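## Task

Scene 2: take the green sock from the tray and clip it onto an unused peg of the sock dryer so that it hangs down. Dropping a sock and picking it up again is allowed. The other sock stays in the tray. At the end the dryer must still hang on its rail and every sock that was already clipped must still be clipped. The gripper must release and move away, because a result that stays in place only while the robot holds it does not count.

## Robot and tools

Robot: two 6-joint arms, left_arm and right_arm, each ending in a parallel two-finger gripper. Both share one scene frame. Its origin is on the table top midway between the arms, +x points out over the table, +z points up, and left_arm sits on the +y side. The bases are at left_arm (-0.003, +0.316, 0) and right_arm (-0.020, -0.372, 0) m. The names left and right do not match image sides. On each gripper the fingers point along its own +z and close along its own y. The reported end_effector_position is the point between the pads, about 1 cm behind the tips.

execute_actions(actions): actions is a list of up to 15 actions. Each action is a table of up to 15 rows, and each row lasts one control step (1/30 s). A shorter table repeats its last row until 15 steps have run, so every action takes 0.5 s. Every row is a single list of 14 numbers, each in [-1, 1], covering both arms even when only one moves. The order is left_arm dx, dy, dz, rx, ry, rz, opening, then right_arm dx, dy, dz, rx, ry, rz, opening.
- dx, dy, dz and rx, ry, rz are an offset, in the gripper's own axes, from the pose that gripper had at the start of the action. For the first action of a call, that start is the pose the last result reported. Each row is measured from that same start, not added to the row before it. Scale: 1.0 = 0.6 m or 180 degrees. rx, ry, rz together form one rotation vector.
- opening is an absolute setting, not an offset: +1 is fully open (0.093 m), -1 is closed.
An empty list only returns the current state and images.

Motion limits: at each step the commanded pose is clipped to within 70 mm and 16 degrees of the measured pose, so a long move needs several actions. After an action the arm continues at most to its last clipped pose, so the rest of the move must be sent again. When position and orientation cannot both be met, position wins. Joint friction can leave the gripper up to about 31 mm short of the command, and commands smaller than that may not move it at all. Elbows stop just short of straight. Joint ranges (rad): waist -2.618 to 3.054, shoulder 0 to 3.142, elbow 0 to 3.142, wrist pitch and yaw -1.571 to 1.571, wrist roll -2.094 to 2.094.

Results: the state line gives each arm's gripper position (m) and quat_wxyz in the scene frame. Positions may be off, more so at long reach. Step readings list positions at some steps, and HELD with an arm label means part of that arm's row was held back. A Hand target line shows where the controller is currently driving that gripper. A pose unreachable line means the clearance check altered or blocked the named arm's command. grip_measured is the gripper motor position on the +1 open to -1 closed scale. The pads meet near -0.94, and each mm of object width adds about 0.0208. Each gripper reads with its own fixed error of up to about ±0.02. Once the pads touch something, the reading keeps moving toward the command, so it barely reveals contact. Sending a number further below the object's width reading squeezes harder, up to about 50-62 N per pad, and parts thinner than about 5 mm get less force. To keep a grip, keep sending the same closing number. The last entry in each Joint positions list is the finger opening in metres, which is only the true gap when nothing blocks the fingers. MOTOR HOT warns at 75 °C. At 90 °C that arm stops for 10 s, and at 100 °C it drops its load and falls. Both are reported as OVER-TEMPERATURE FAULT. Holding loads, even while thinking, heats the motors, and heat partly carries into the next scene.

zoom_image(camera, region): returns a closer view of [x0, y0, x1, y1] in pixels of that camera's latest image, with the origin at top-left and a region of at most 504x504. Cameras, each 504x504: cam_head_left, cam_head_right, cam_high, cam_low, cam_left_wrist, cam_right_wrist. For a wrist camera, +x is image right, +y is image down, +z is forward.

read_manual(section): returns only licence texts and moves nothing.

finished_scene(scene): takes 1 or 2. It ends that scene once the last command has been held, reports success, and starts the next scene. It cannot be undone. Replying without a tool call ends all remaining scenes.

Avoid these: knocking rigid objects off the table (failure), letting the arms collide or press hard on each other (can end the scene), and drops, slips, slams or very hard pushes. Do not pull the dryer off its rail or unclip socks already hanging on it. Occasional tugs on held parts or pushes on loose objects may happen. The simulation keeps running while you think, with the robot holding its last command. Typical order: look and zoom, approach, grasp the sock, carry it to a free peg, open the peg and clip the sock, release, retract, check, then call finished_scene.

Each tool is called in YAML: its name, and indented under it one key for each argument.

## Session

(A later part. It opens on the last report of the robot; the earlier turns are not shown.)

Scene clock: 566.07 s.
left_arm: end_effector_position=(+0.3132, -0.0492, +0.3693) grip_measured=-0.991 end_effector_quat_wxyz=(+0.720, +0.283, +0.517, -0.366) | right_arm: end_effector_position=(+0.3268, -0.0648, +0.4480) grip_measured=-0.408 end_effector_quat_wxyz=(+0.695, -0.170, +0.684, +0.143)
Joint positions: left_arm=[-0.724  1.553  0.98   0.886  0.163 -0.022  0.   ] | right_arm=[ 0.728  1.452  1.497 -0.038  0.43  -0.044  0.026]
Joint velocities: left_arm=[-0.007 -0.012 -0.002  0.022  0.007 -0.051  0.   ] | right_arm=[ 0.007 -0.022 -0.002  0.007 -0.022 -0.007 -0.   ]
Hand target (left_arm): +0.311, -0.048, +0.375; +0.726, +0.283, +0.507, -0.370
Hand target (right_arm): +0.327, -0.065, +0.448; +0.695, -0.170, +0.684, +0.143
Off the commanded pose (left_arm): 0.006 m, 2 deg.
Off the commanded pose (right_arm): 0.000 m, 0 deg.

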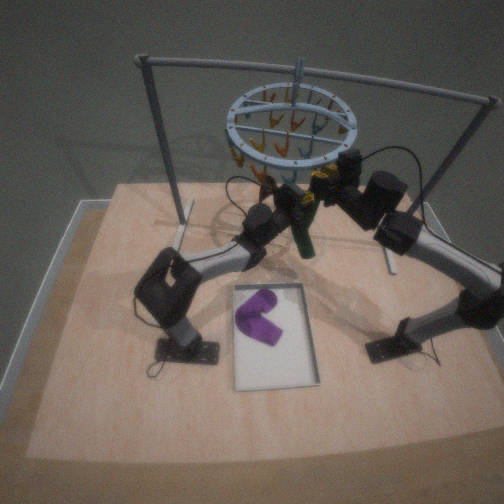

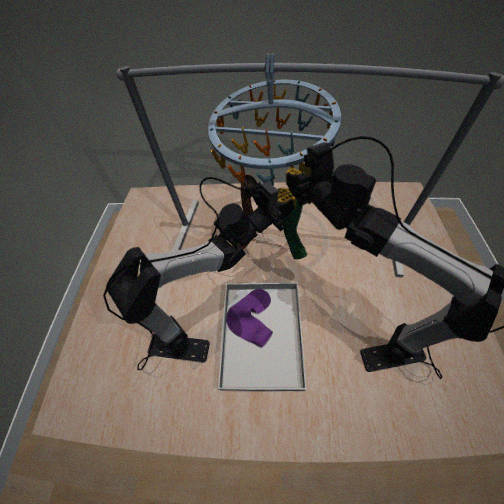

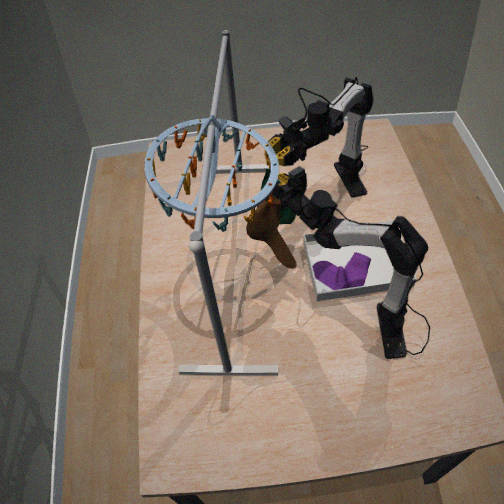

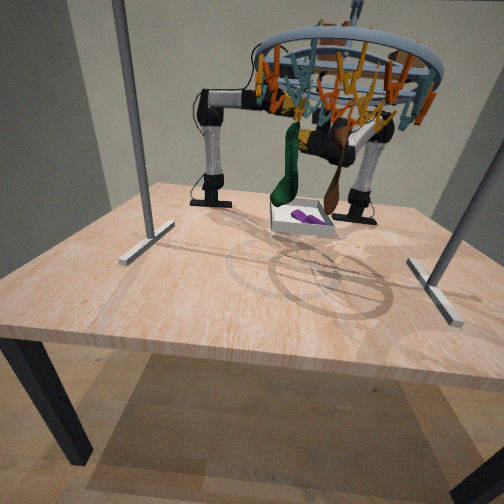

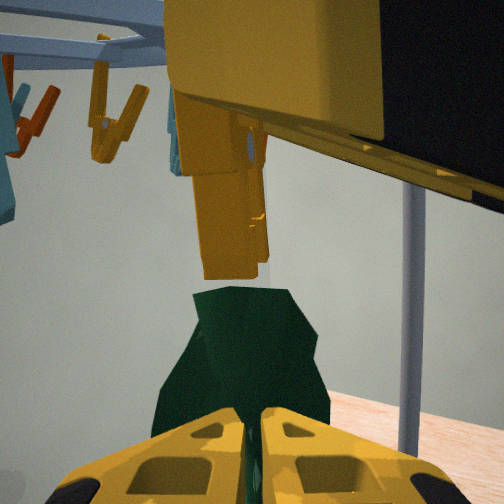

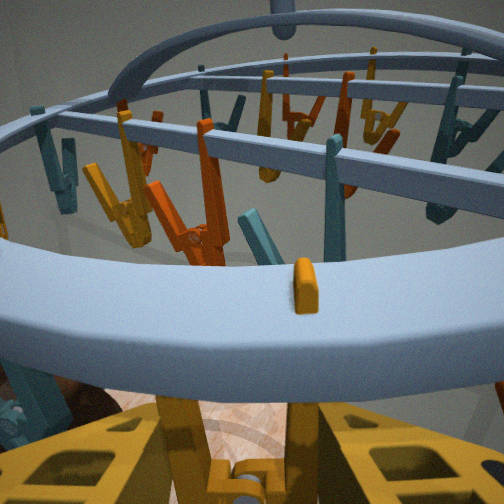

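execute_actions:
  actions:
    - [[-0.0104,-0.0002,-0.0001,0.0002,-0.0082,0.0013,-1,0,0.001,0,-0.0011,0,0,-0.42],[-0.0115,-0.0002,-0.0002,0.0002,-0.009,0.0015,-1,0,0.0018,0,-0.002,0,0,-0.42],[-0.0126,-0.0003,-0.0002,0.0002,-0.0099,0.0016,-1,0,0.0025,0,-0.0028,0,0,-0.42],[-0.0137,-0.0003,-0.0002,0.0002,-0.0107,0.0018,-1,-0.0001,0.003,0,-0.0034,-0.0001,0,-0.42],[-0.0148,-0.0003,-0.0003,0.0003,-0.0116,0.0019,-1,-0.0001,0.0035,0,-0.004,-0.0002,0,-0.42],[-0.0159,-0.0003,-0.0003,0.0003,-0.0125,0.0021,-1,-0.0002,0.004,0,-0.0045,-0.0002,0,-0.42],[-0.017,-0.0004,-0.0004,0.0003,-0.0133,0.0022,-1,-0.0002,0.0045,0,-0.0051,-0.0002,0,-0.42],[-0.0181,-0.0004,-0.0004,0.0003,-0.0142,0.0023,-1,-0.0002,0.005,0,-0.0057,-0.0002,0,-0.42],[-0.0192,-0.0004,-0.0005,0.0003,-0.0151,0.0025,-1,-0.0002,0.0055,0,-0.0062,-0.0003,0,-0.42],[-0.0203,-0.0004,-0.0005,0.0004,-0.0159,0.0026,-1,-0.0003,0.006,0,-0.0068,-0.0003,0,-0.42],[-0.0212,-0.0005,-0.0006,0.0004,-0.0166,0.0027,-1,-0.0003,0.0065,0,-0.0074,-0.0003,0,-0.42],[-0.022,-0.0005,-0.0006,0.0004,-0.0173,0.0028,-1,-0.0003,0.007,0,-0.008,-0.0003,0,-0.42],[-0.0226,-0.0005,-0.0007,0.0004,-0.0177,0.0029,-1,-0.0003,0.0075,0,-0.0085,-0.0004,0,-0.42],[-0.023,-0.0005,-0.0007,0.0004,-0.018,0.003,-1,-0.0004,0.008,0,-0.0091,-0.0004,0,-0.42],[-0.0232,-0.0005,-0.0007,0.0004,-0.0182,0.003,-1,-0.0004,0.0084,0,-0.00954,-0.0004,0,-0.42]]

Scene clock: 583.70 s.
left_arm: end_effector_position=(+0.3118, -0.0478, +0.3750) grip_measured=-0.991 end_effector_quat_wxyz=(+0.727, +0.280, +0.508, -0.369) | right_arm: end_effector_position=(+0.3257, -0.0626, +0.4480) grip_measured=-0.408 end_effector_quat_wxyz=(+0.694, -0.175, +0.683, +0.148)
Joint positions: left_arm=[-0.724  1.553  0.98   0.911  0.163 -0.022  0.   ] | right_arm=[ 0.728  1.452  1.497 -0.038  0.415 -0.044  0.026]
Joint velocities: left_arm=[ 0.012  0.012 -0.007  0.066  0.051  0.007  0.   ] | right_arm=[ 0.017  0.002 -0.012 -0.007 -0.125  0.022 -0.001]
Hand target (left_arm): +0.310, -0.046, +0.382; +0.736, +0.276, +0.495, -0.371
Hand target (right_arm): +0.325, -0.060, +0.448; +0.693, -0.181, +0.681, +0.153
Off the commanded pose (left_arm): 0.008 m, 2 deg.
Off the commanded pose (right_arm): 0.003 m, 1 deg.
Step readings (end_effector_position):
0: left_arm (+0.3132, -0.0492, +0.3693) | right_arm (+0.3268, -0.0648, +0.4480)
1: left_arm (+0.3132, -0.0492, +0.3693) | right_arm (+0.3268, -0.0648, +0.4480)
2: left_arm (+0.3131, -0.0492, +0.3694) | right_arm (+0.3268, -0.0648, +0.4480)
4: left_arm (+0.3130, -0.0491, +0.3699) | right_arm (+0.3268, -0.0647, +0.4480)
8: left_arm (+0.3126, -0.0486, +0.3716) | right_arm (+0.3265, -0.0641, +0.4480)
15: end_effector_position above

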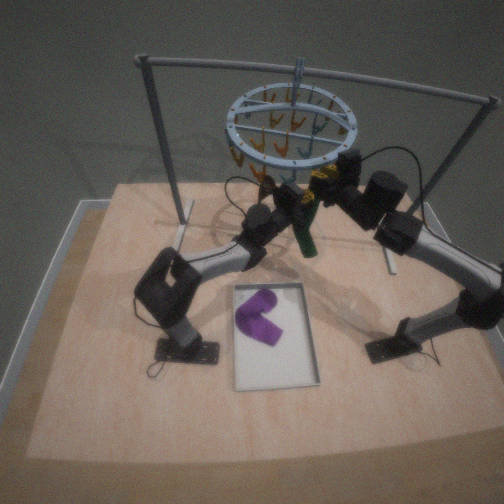

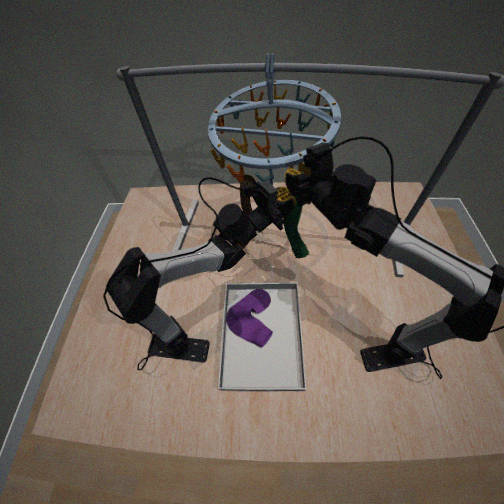

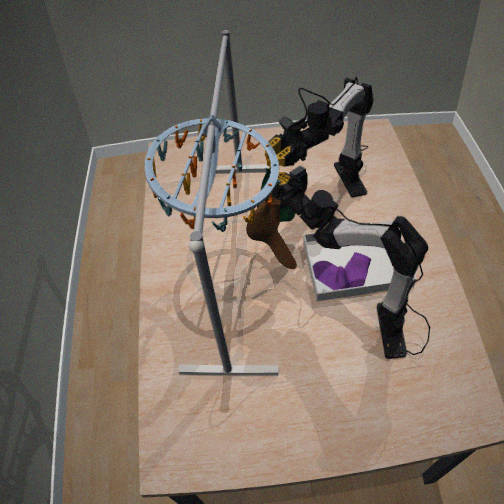

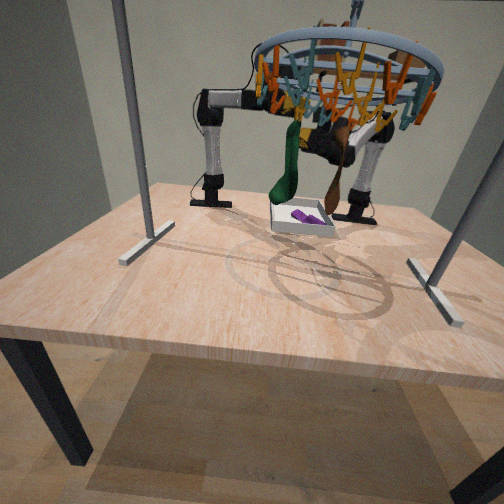

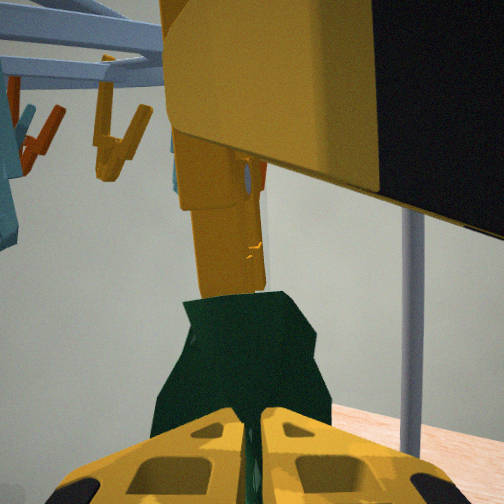

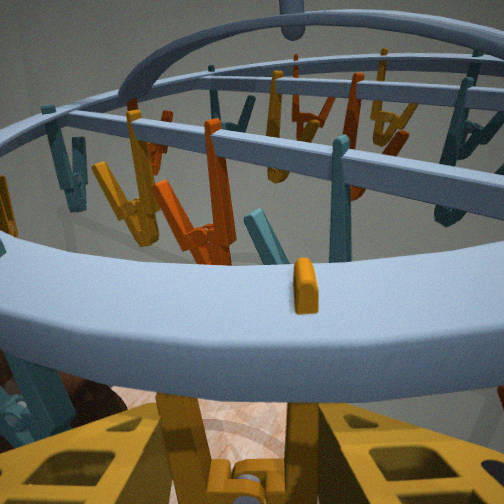

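execute_actions:
  actions: []

zoom_image:
  camera: "cam_low"
  region: [275, 100, 320, 145]

zoom_image:
  camera: "cam_left_wrist"
  region: [140, 200, 340, 400]

Scene clock: 586.53 s.
left_arm: end_effector_position=(+0.3115, -0.0474, +0.3765) grip_measured=-0.991 end_effector_quat_wxyz=(+0.729, +0.279, +0.505, -0.369) | right_arm: end_effector_position=(+0.3253, -0.0618, +0.4480) grip_measured=-0.408 end_effector_quat_wxyz=(+0.693, -0.177, +0.682, +0.150)
Joint positions: left_arm=[-0.724  1.553  0.98   0.918  0.163 -0.022  0.   ] | right_arm=[ 0.728  1.452  1.497 -0.038  0.41  -0.044  0.026]
Joint velocities: left_arm=[ 0.007 -0.012 -0.012 -0.051  0.037 -0.007  0.   ] | right_arm=[-0.007  0.002  0.002 -0.007  0.037  0.007  0.   ]
Hand target (left_arm): +0.310, -0.046, +0.382; +0.736, +0.276, +0.495, -0.371
Hand target (right_arm): +0.325, -0.060, +0.448; +0.693, -0.181, +0.681, +0.153
Off the commanded pose (left_arm): 0.006 m, 2 deg.
Off the commanded pose (right_arm): 0.002 m, 1 deg.

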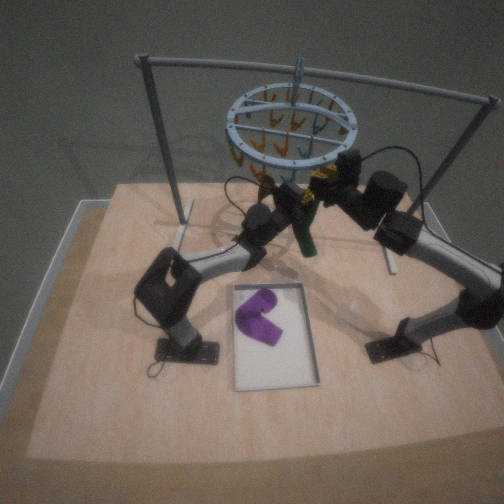

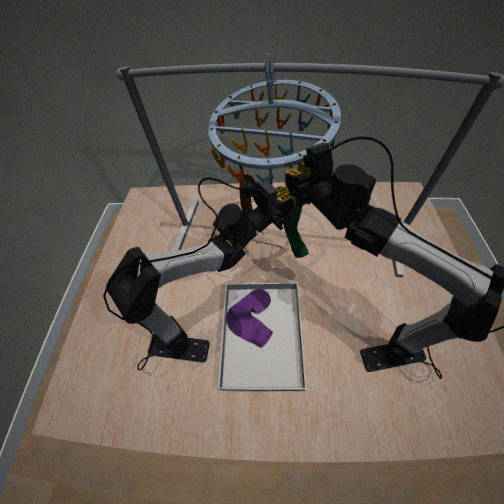

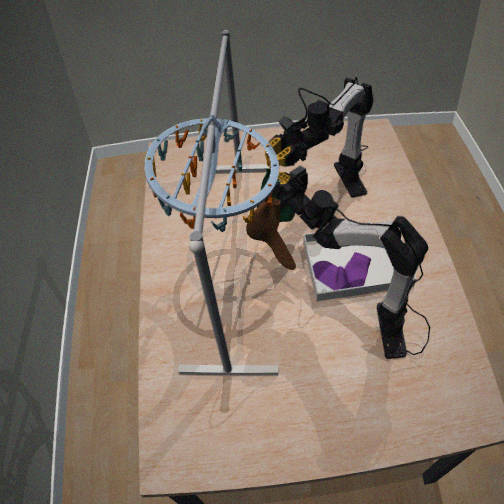

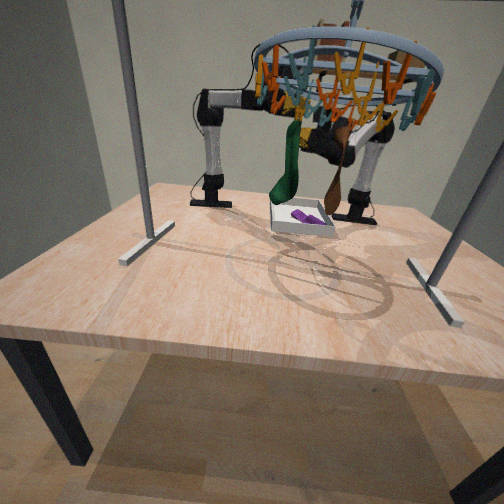

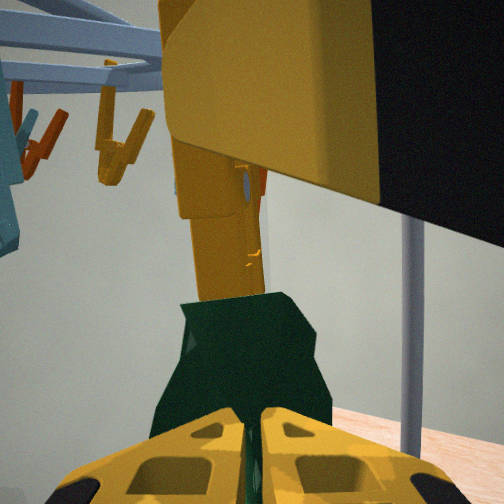

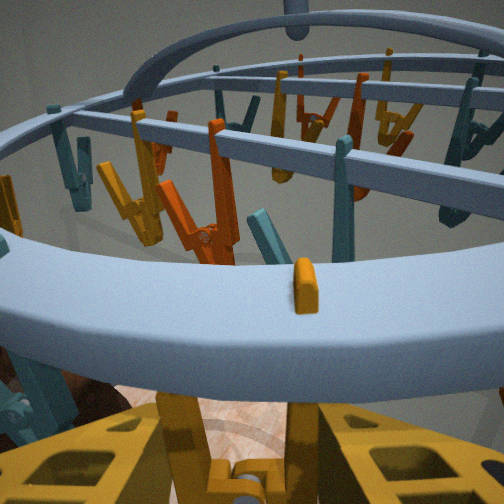

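Region (275, 100, 320, 145) of cam_low's 504x504 image, scaled by 11.200, with more detail than that image has.

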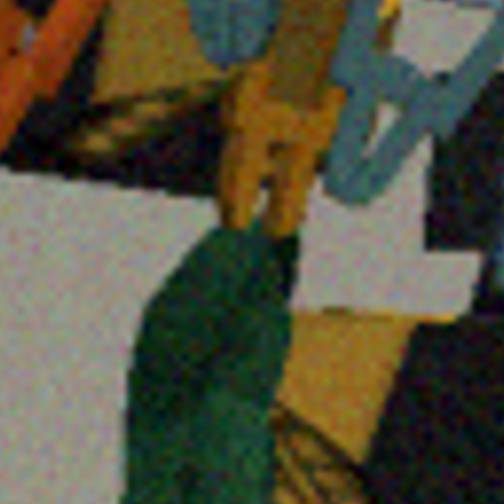

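Region (140, 200, 340, 400) of cam_left_wrist's 504x504 image, scaled by 2.520, with more detail than that image has.

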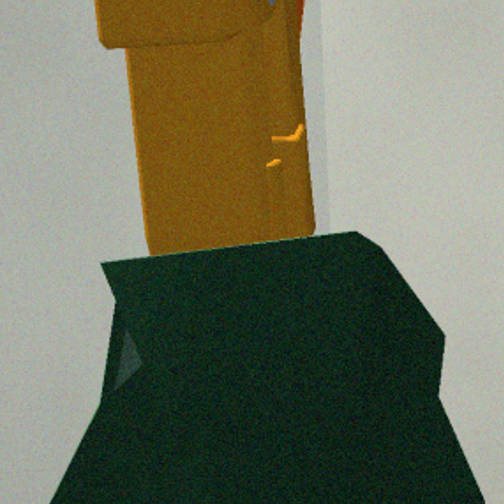

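execute_actions:
  actions:
    - [[0.002,0,0,0,0.0016,-0.0003,-1,0,0.0028,0,-0.0032,0,0,-0.42],[0.006,0.0001,0,-0.0001,0.0047,-0.0008,-1,0,0.0028,0,-0.0032,0,0,-0.42],[0.01,0.0002,0,-0.0002,0.0078,-0.0013,-1,0,0.0028,0,-0.0032,0,0,-0.42],[0.014,0.0003,-0.0002,-0.0002,0.011,-0.0018,-1,0,0.0028,0,-0.0032,0,0,-0.42],[0.017,0.0004,-0.0004,-0.0003,0.0133,-0.0022,-1,0,0.0028,0,-0.0032,0,0,-0.42],[0.02,0.0004,-0.0005,-0.0003,0.0157,-0.0026,-1,0,0.0028,0,-0.0032,0,0,-0.42],[0.022,0.0005,-0.0006,-0.0004,0.0173,-0.0028,-1,0,0.0028,0,-0.0032,0,0,-0.42],[0.022,0.0005,-0.0006,-0.0004,0.0173,-0.0028,-1,0,0.0028,0,-0.0032,0,0,-0.42],[0.022,0.0005,-0.0006,-0.0004,0.0173,-0.0028,-1,0,0.0028,0,-0.0032,0,0,-0.42],[0.022,0.0005,-0.0006,-0.0004,0.0173,-0.0028,-1,-0.0001,0.0035,0,-0.004,-0.0001,0,-0.42],[0.022,0.0005,-0.0006,-0.0004,0.0173,-0.0028,-1,-0.0002,0.0045,0,-0.0051,-0.0002,0,-0.42],[0.022,0.0005,-0.0006,-0.0004,0.0173,-0.0028,-1,-0.0002,0.0055,0,-0.0062,-0.0003,0,-0.42],[0.022,0.0005,-0.0006,-0.0004,0.0173,-0.0028,-1,-0.0003,0.0065,0,-0.0074,-0.0003,0,-0.42],[0.022,0.0005,-0.0006,-0.0004,0.0173,-0.0028,-1,-0.0003,0.0075,0,-0.0085,-0.0004,0,-0.42],[0.022,0.0005,-0.0006,-0.0004,0.0173,-0.0028,-1,-0.0004,0.0084,0,-0.00954,-0.0004,0,-0.42]]

Scene clock: 605.53 s.
left_arm: end_effector_position=(+0.3139, -0.0499, +0.3660) grip_measured=-0.991 end_effector_quat_wxyz=(+0.716, +0.285, +0.523, -0.365) | right_arm: end_effector_position=(+0.3245, -0.0602, +0.4480) grip_measured=-0.408 end_effector_quat_wxyz=(+0.692, -0.181, +0.681, +0.153)
Joint positions: left_arm=[-0.724  1.553  0.98   0.872  0.163 -0.022  0.   ] | right_arm=[ 0.728  1.452  1.497 -0.038  0.399 -0.044  0.026]
Joint velocities: left_arm=[-0.007  0.007 -0.002 -0.037 -0.022  0.037  0.   ] | right_arm=[ 0.007 -0.022  0.017 -0.022 -0.037 -0.007 -0.001]
Hand target (left_arm): +0.314, -0.050, +0.364; +0.713, +0.286, +0.526, -0.364
Hand target (right_arm): +0.323, -0.057, +0.448; +0.691, -0.187, +0.680, +0.160
Off the commanded pose (left_arm): 0.002 m, 1 deg.
Off the commanded pose (right_arm): 0.003 m, 1 deg.
Step readings (end_effector_position):
0: left_arm (+0.3115, -0.0474, +0.3765) | right_arm (+0.3253, -0.0618, +0.4480)
1: left_arm (+0.3115, -0.0474, +0.3765) | right_arm (+0.3253, -0.0618, +0.4480)
2: left_arm (+0.3115, -0.0475, +0.3762) | right_arm (+0.3253, -0.0618, +0.4480)
4: left_arm (+0.3118, -0.0478, +0.3749) | right_arm (+0.3253, -0.0618, +0.4480)
8: left_arm (+0.3130, -0.0490, +0.3701) | right_arm (+0.3253, -0.0617, +0.4480)
15: end_effector_position above

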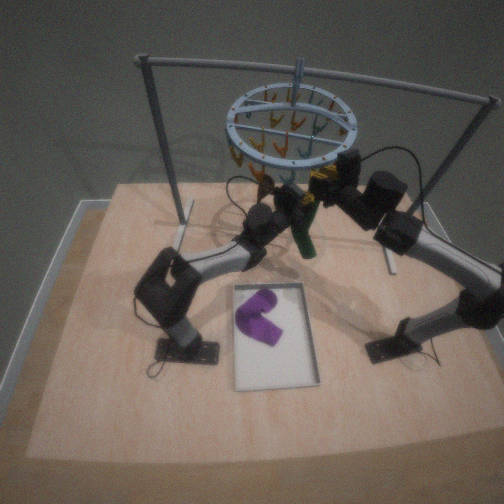

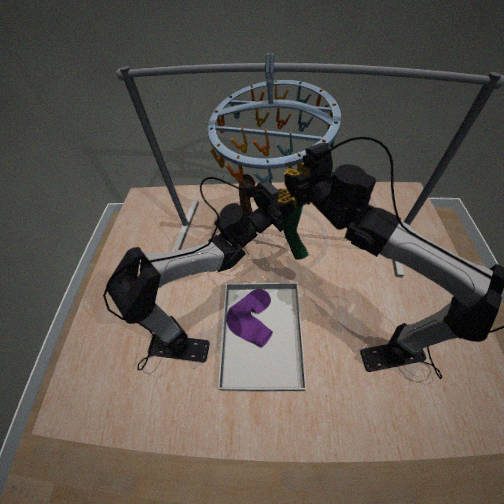

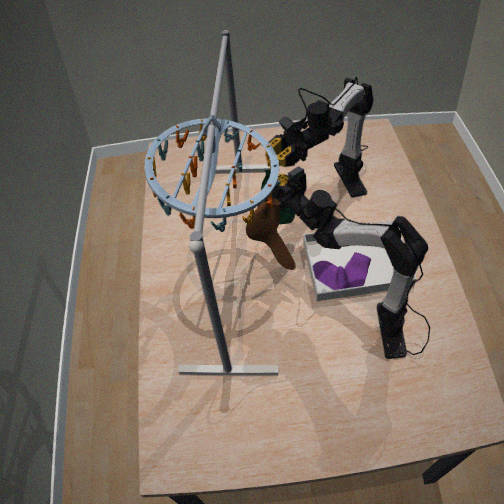

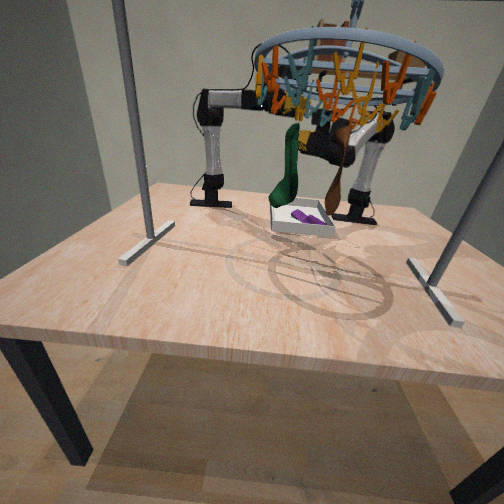

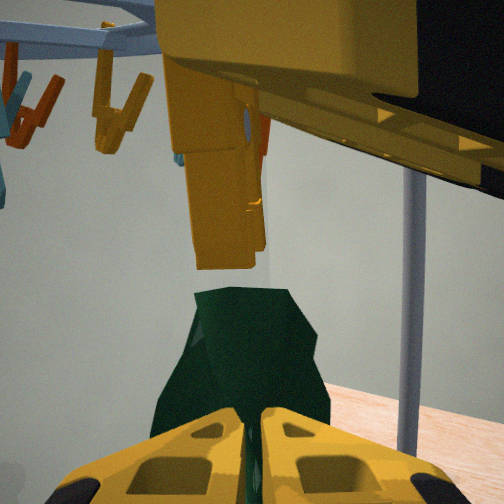

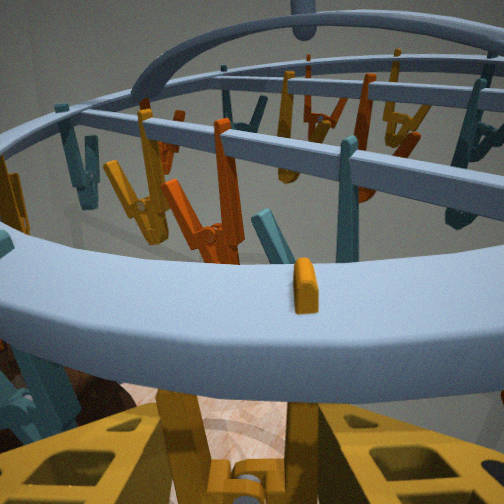

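execute_actions:
  actions: []

zoom_image:
  camera: "cam_low"
  region: [275, 100, 320, 145]

zoom_image:
  camera: "cam_left_wrist"
  region: [150, 180, 330, 360]

zoom_image:
  camera: "cam_head_right"
  region: [255, 150, 335, 230]

Scene clock: 608.17 s.
left_arm: end_effector_position=(+0.3141, -0.0501, +0.3653) grip_measured=-0.991 end_effector_quat_wxyz=(+0.715, +0.286, +0.524, -0.365) | right_arm: end_effector_position=(+0.3236, -0.0585, +0.4480) grip_measured=-0.408 end_effector_quat_wxyz=(+0.692, -0.185, +0.680, +0.157)
Joint positions: left_arm=[-0.724  1.553  0.98   0.869  0.163 -0.022  0.   ] | right_arm=[ 0.728  1.452  1.497 -0.038  0.388 -0.044  0.026]
Joint velocities: left_arm=[ 0.002  0.007  0.002  0.037 -0.051 -0.066  0.   ] | right_arm=[ 0.012 -0.002  0.002  0.022  0.037 -0.037 -0.   ]
Hand target (left_arm): +0.314, -0.050, +0.364; +0.713, +0.286, +0.526, -0.364
Hand target (right_arm): +0.323, -0.057, +0.448; +0.691, -0.187, +0.680, +0.160
Off the commanded pose (left_arm): 0.001 m, 0 deg.
Off the commanded pose (right_arm): 0.001 m, 0 deg.

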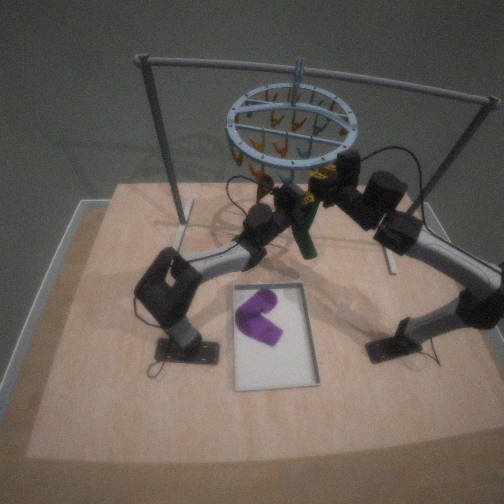

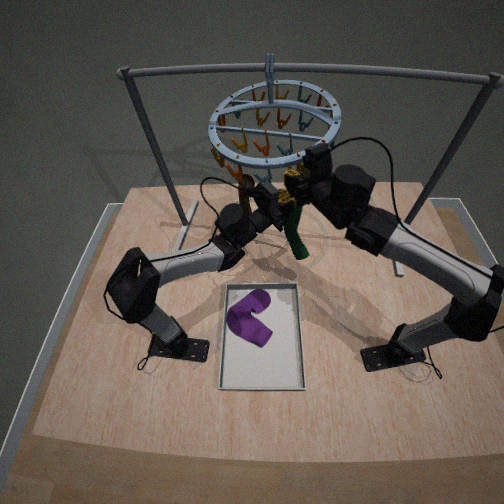

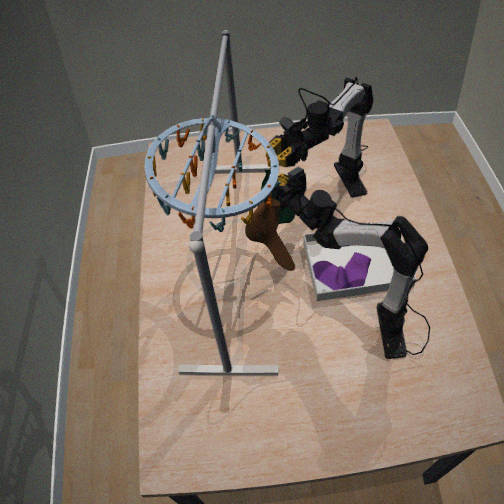

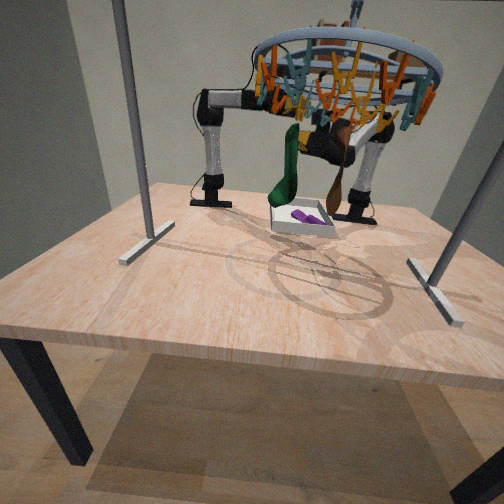

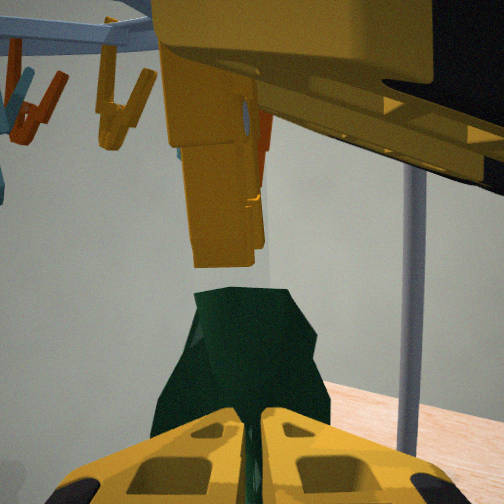

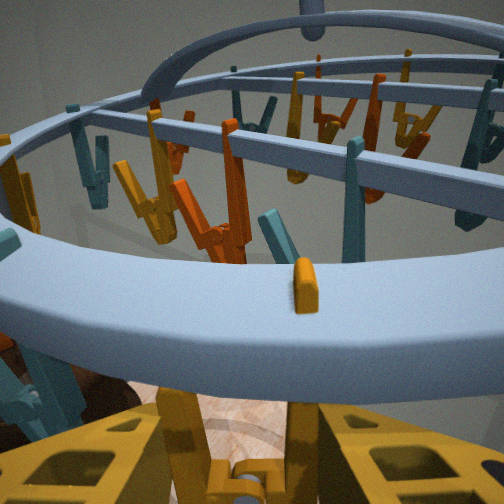

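Region (275, 100, 320, 145) of cam_low's 504x504 image, scaled by 11.200, with more detail than that image has.

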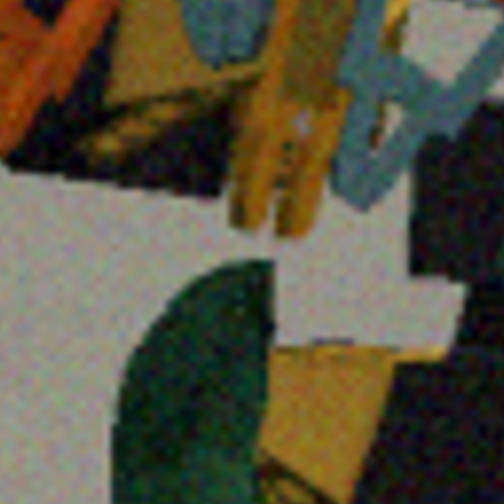

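Region (150, 180, 330, 360) of cam_left_wrist's 504x504 image, scaled by 2.800, with more detail than that image has.

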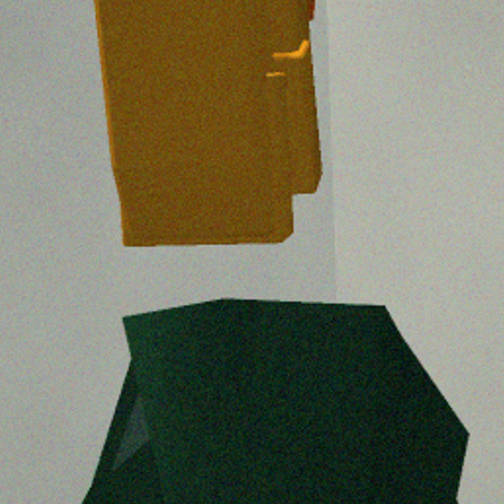

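Region (255, 150, 335, 230) of cam_head_right's 504x504 image, scaled by 6.300, with more detail than that image has.

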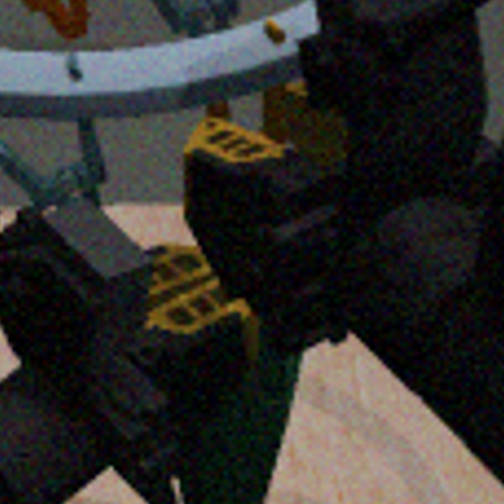

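execute_actions:
  actions:
    - [[-0.006,0.002,0,-0.0024,-0.0047,0.0008,-1,0,0.0015,0,-0.0017,0,0,-0.42],[-0.009,0.004,-0.0001,-0.0046,-0.0071,0.0012,-1,0,0.002,0,-0.0023,0,0,-0.42],[-0.011,0.006,-0.0002,-0.0069,-0.0086,0.0014,-1,0,0.002,0,-0.0023,0,0,-0.42],[-0.013,0.0075,-0.0003,-0.0086,-0.0102,0.0017,-1,0,0.002,0,-0.0023,0,0,-0.42],[-0.015,0.0081,-0.0004,-0.0093,-0.0118,0.0019,-1,0,0.002,0,-0.0023,0,0,-0.42],[-0.017,0.008,-0.0005,-0.0092,-0.0134,0.0022,-1,0,0.002,0,-0.0023,0,0,-0.42],[-0.019,0.008,-0.0006,-0.0092,-0.0149,0.0024,-1,0,0.002,0,-0.0023,0,0,-0.42],[-0.021,0.008,-0.0007,-0.0092,-0.0165,0.0027,-1,0,0.002,0,-0.0023,0,0,-0.42],[-0.023,0.0079,-0.0008,-0.0091,-0.0181,0.0029,-1,0,0.002,0,-0.0023,0,0,-0.42],[-0.0245,0.0079,-0.0009,-0.0091,-0.0193,0.0031,-1,0,0.0025,0,-0.0028,0,0,-0.42],[-0.026,0.0079,-0.001,-0.0091,-0.0204,0.0033,-1,-0.0001,0.003,0,-0.0034,-0.0001,0,-0.42],[-0.027,0.0078,-0.0011,-0.009,-0.0212,0.0034,-1,-0.0001,0.0037,0,-0.0042,-0.0002,0,-0.42],[-0.028,0.0078,-0.0011,-0.009,-0.022,0.0036,-1,-0.0002,0.0044,0,-0.005,-0.0002,0,-0.42],[-0.0286,0.0078,-0.0012,-0.009,-0.0225,0.0037,-1,-0.0002,0.0052,0,-0.0059,-0.0003,0,-0.42],[-0.029,0.0078,-0.0012,-0.009,-0.0228,0.0037,-1,-0.0003,0.0059,0,-0.0067,-0.0003,0,-0.42]]

Scene clock: 630.30 s.
left_arm: end_effector_position=(+0.3151, -0.0464, +0.3729) grip_measured=-0.991 end_effector_quat_wxyz=(+0.727, +0.274, +0.515, -0.363) | right_arm: end_effector_position=(+0.3231, -0.0576, +0.4480) grip_measured=-0.408 end_effector_quat_wxyz=(+0.691, -0.187, +0.680, +0.159)
Joint positions: left_arm=[-0.724  1.553  0.98   0.902  0.143 -0.022  0.   ] | right_arm=[ 0.728  1.452  1.497 -0.038  0.381 -0.044  0.026]
Joint velocities: left_arm=[-0.002 -0.002  0.012  0.022  0.007 -0.007  0.   ] | right_arm=[ 0.007  0.002  0.002 -0.051 -0.095  0.022 -0.001]
Hand target (left_arm): +0.314, -0.043, +0.382; +0.739, +0.266, +0.501, -0.363
Hand target (right_arm): +0.322, -0.055, +0.448; +0.690, -0.192, +0.678, +0.164
Off the commanded pose (left_arm): 0.010 m, 2 deg.
Off the commanded pose (right_arm): 0.003 m, 1 deg.
Step readings (end_effector_position):
0: left_arm (+0.3141, -0.0501, +0.3653) | right_arm (+0.3236, -0.0585, +0.4480)
1: left_arm (+0.3141, -0.0501, +0.3653) | right_arm (+0.3236, -0.0585, +0.4480)
2: left_arm (+0.3142, -0.0500, +0.3653) | right_arm (+0.3236, -0.0585, +0.4480)
4: left_arm (+0.3149, -0.0494, +0.3656) | right_arm (+0.3236, -0.0585, +0.4480)
8: left_arm (+0.3156, -0.0480, +0.3679) | right_arm (+0.3236, -0.0585, +0.4480)
15: end_effector_position above

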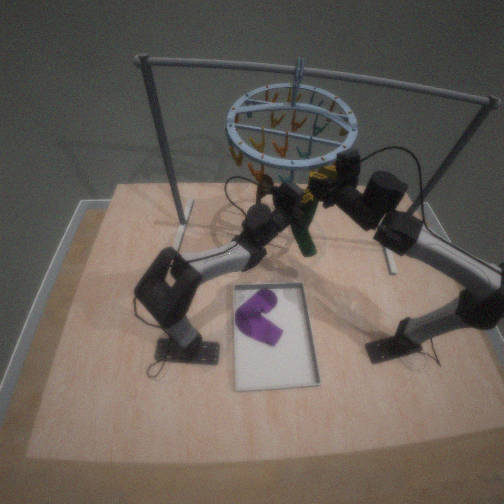

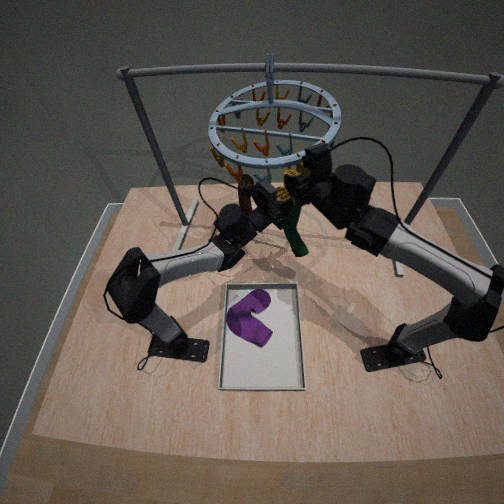

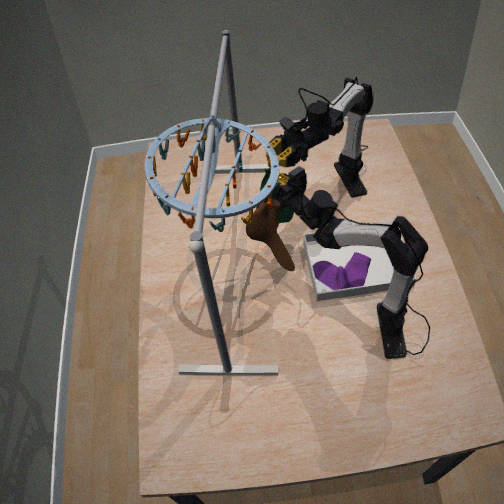

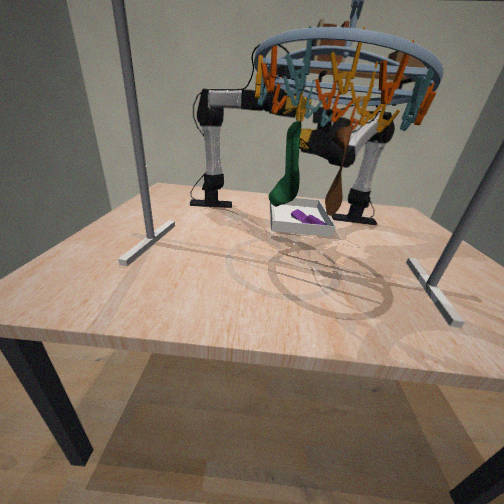

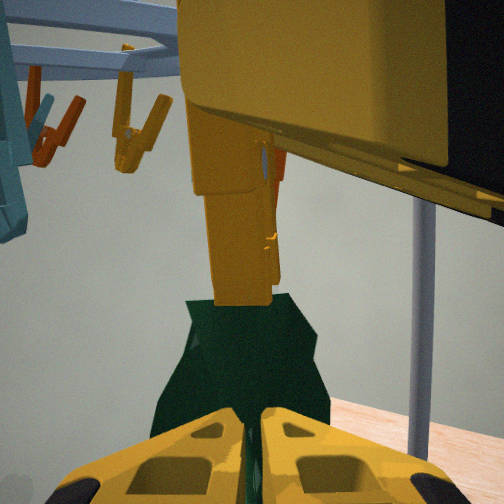

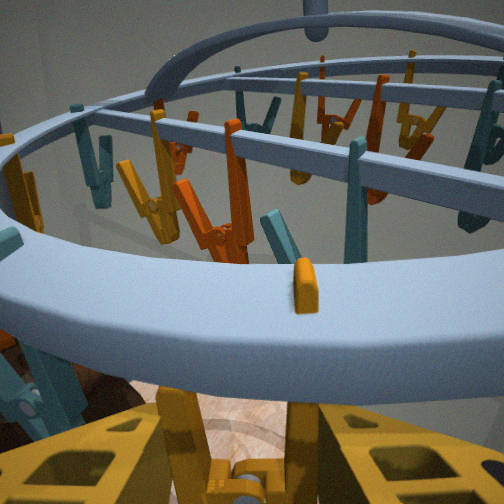

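execute_actions:
  actions: []

zoom_image:
  camera: "cam_low"
  region: [278, 100, 323, 145]

zoom_image:
  camera: "cam_left_wrist"
  region: [150, 220, 330, 400]

Scene clock: 632.03 s.
left_arm: end_effector_position=(+0.3145, -0.0455, +0.3760) grip_measured=-0.991 end_effector_quat_wxyz=(+0.731, +0.272, +0.510, -0.363) | right_arm: end_effector_position=(+0.3225, -0.0564, +0.4480) grip_measured=-0.408 end_effector_quat_wxyz=(+0.690, -0.190, +0.679, +0.162)
Joint positions: left_arm=[-0.724  1.553  0.98   0.915  0.142 -0.022  0.   ] | right_arm=[ 0.728  1.452  1.497 -0.038  0.374 -0.044  0.026]
Joint velocities: left_arm=[-0.007  0.002 -0.012  0.022  0.037  0.037  0.   ] | right_arm=[ 0.002  0.012  0.002 -0.051 -0.022  0.037 -0.   ]
Hand target (left_arm): +0.314, -0.043, +0.382; +0.739, +0.266, +0.501, -0.363
Hand target (right_arm): +0.322, -0.055, +0.448; +0.690, -0.192, +0.678, +0.164
Off the commanded pose (left_arm): 0.006 m, 2 deg.
Off the commanded pose (right_arm): 0.001 m, 0 deg.

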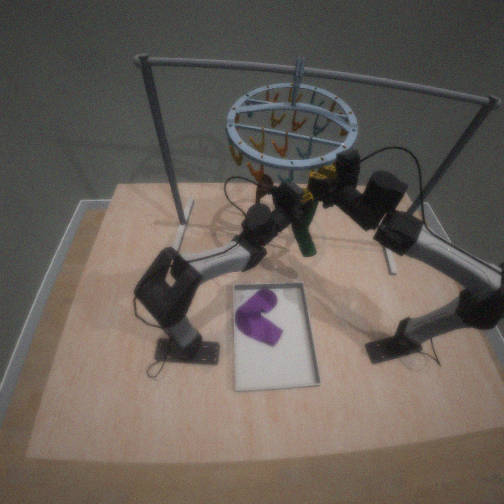

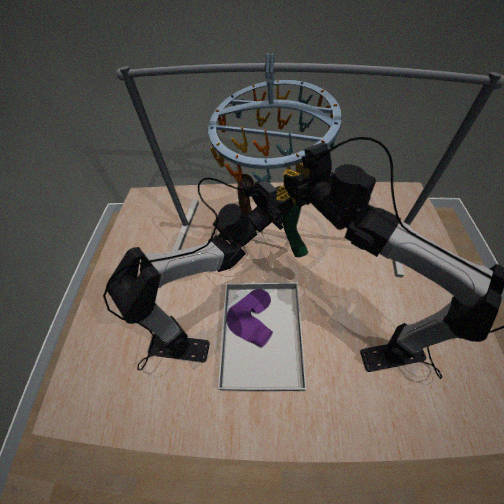

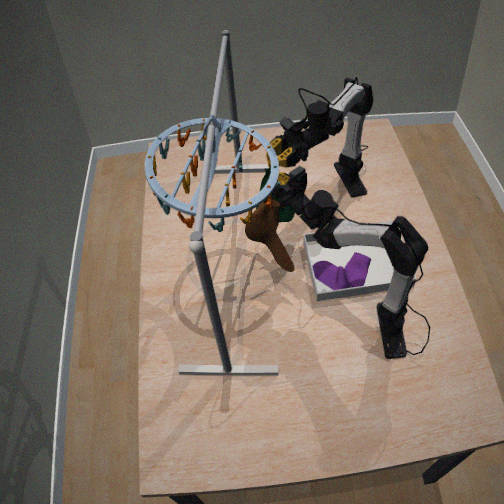

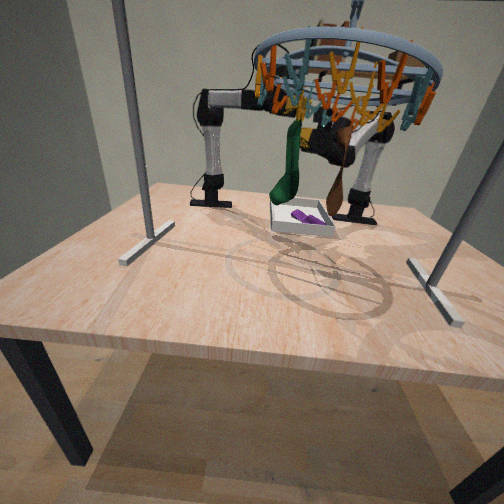

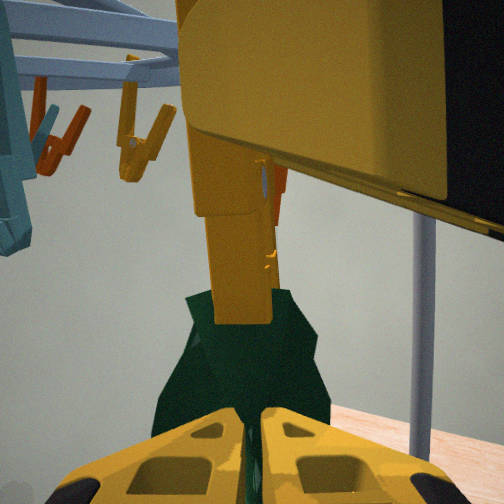

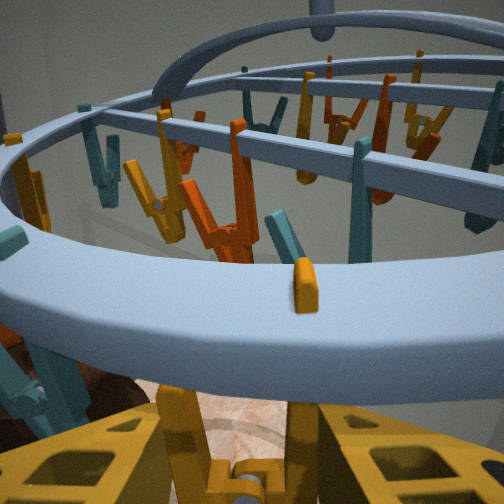

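Region (278, 100, 323, 145) of cam_low's 504x504 image, scaled by 11.200, with more detail than that image has.

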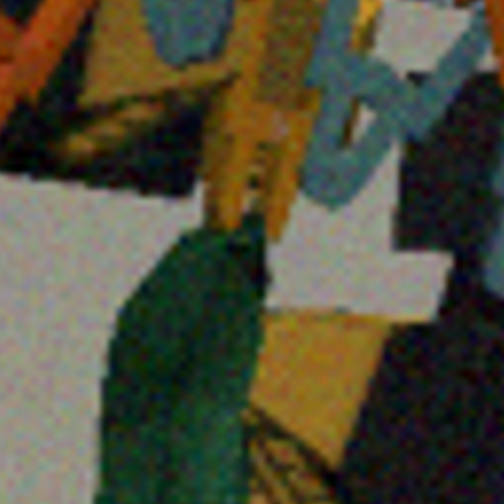

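Region (150, 220, 330, 400) of cam_left_wrist's 504x504 image, scaled by 2.800, with more detail than that image has.

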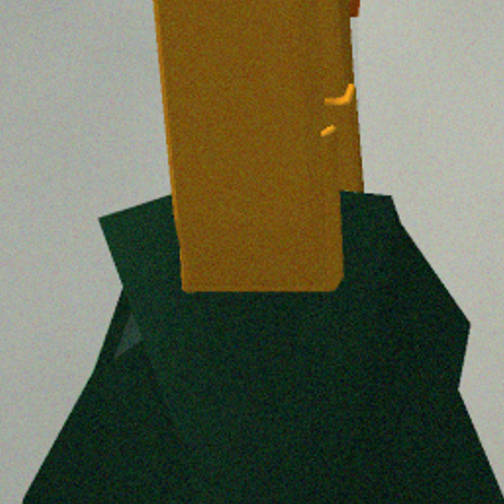

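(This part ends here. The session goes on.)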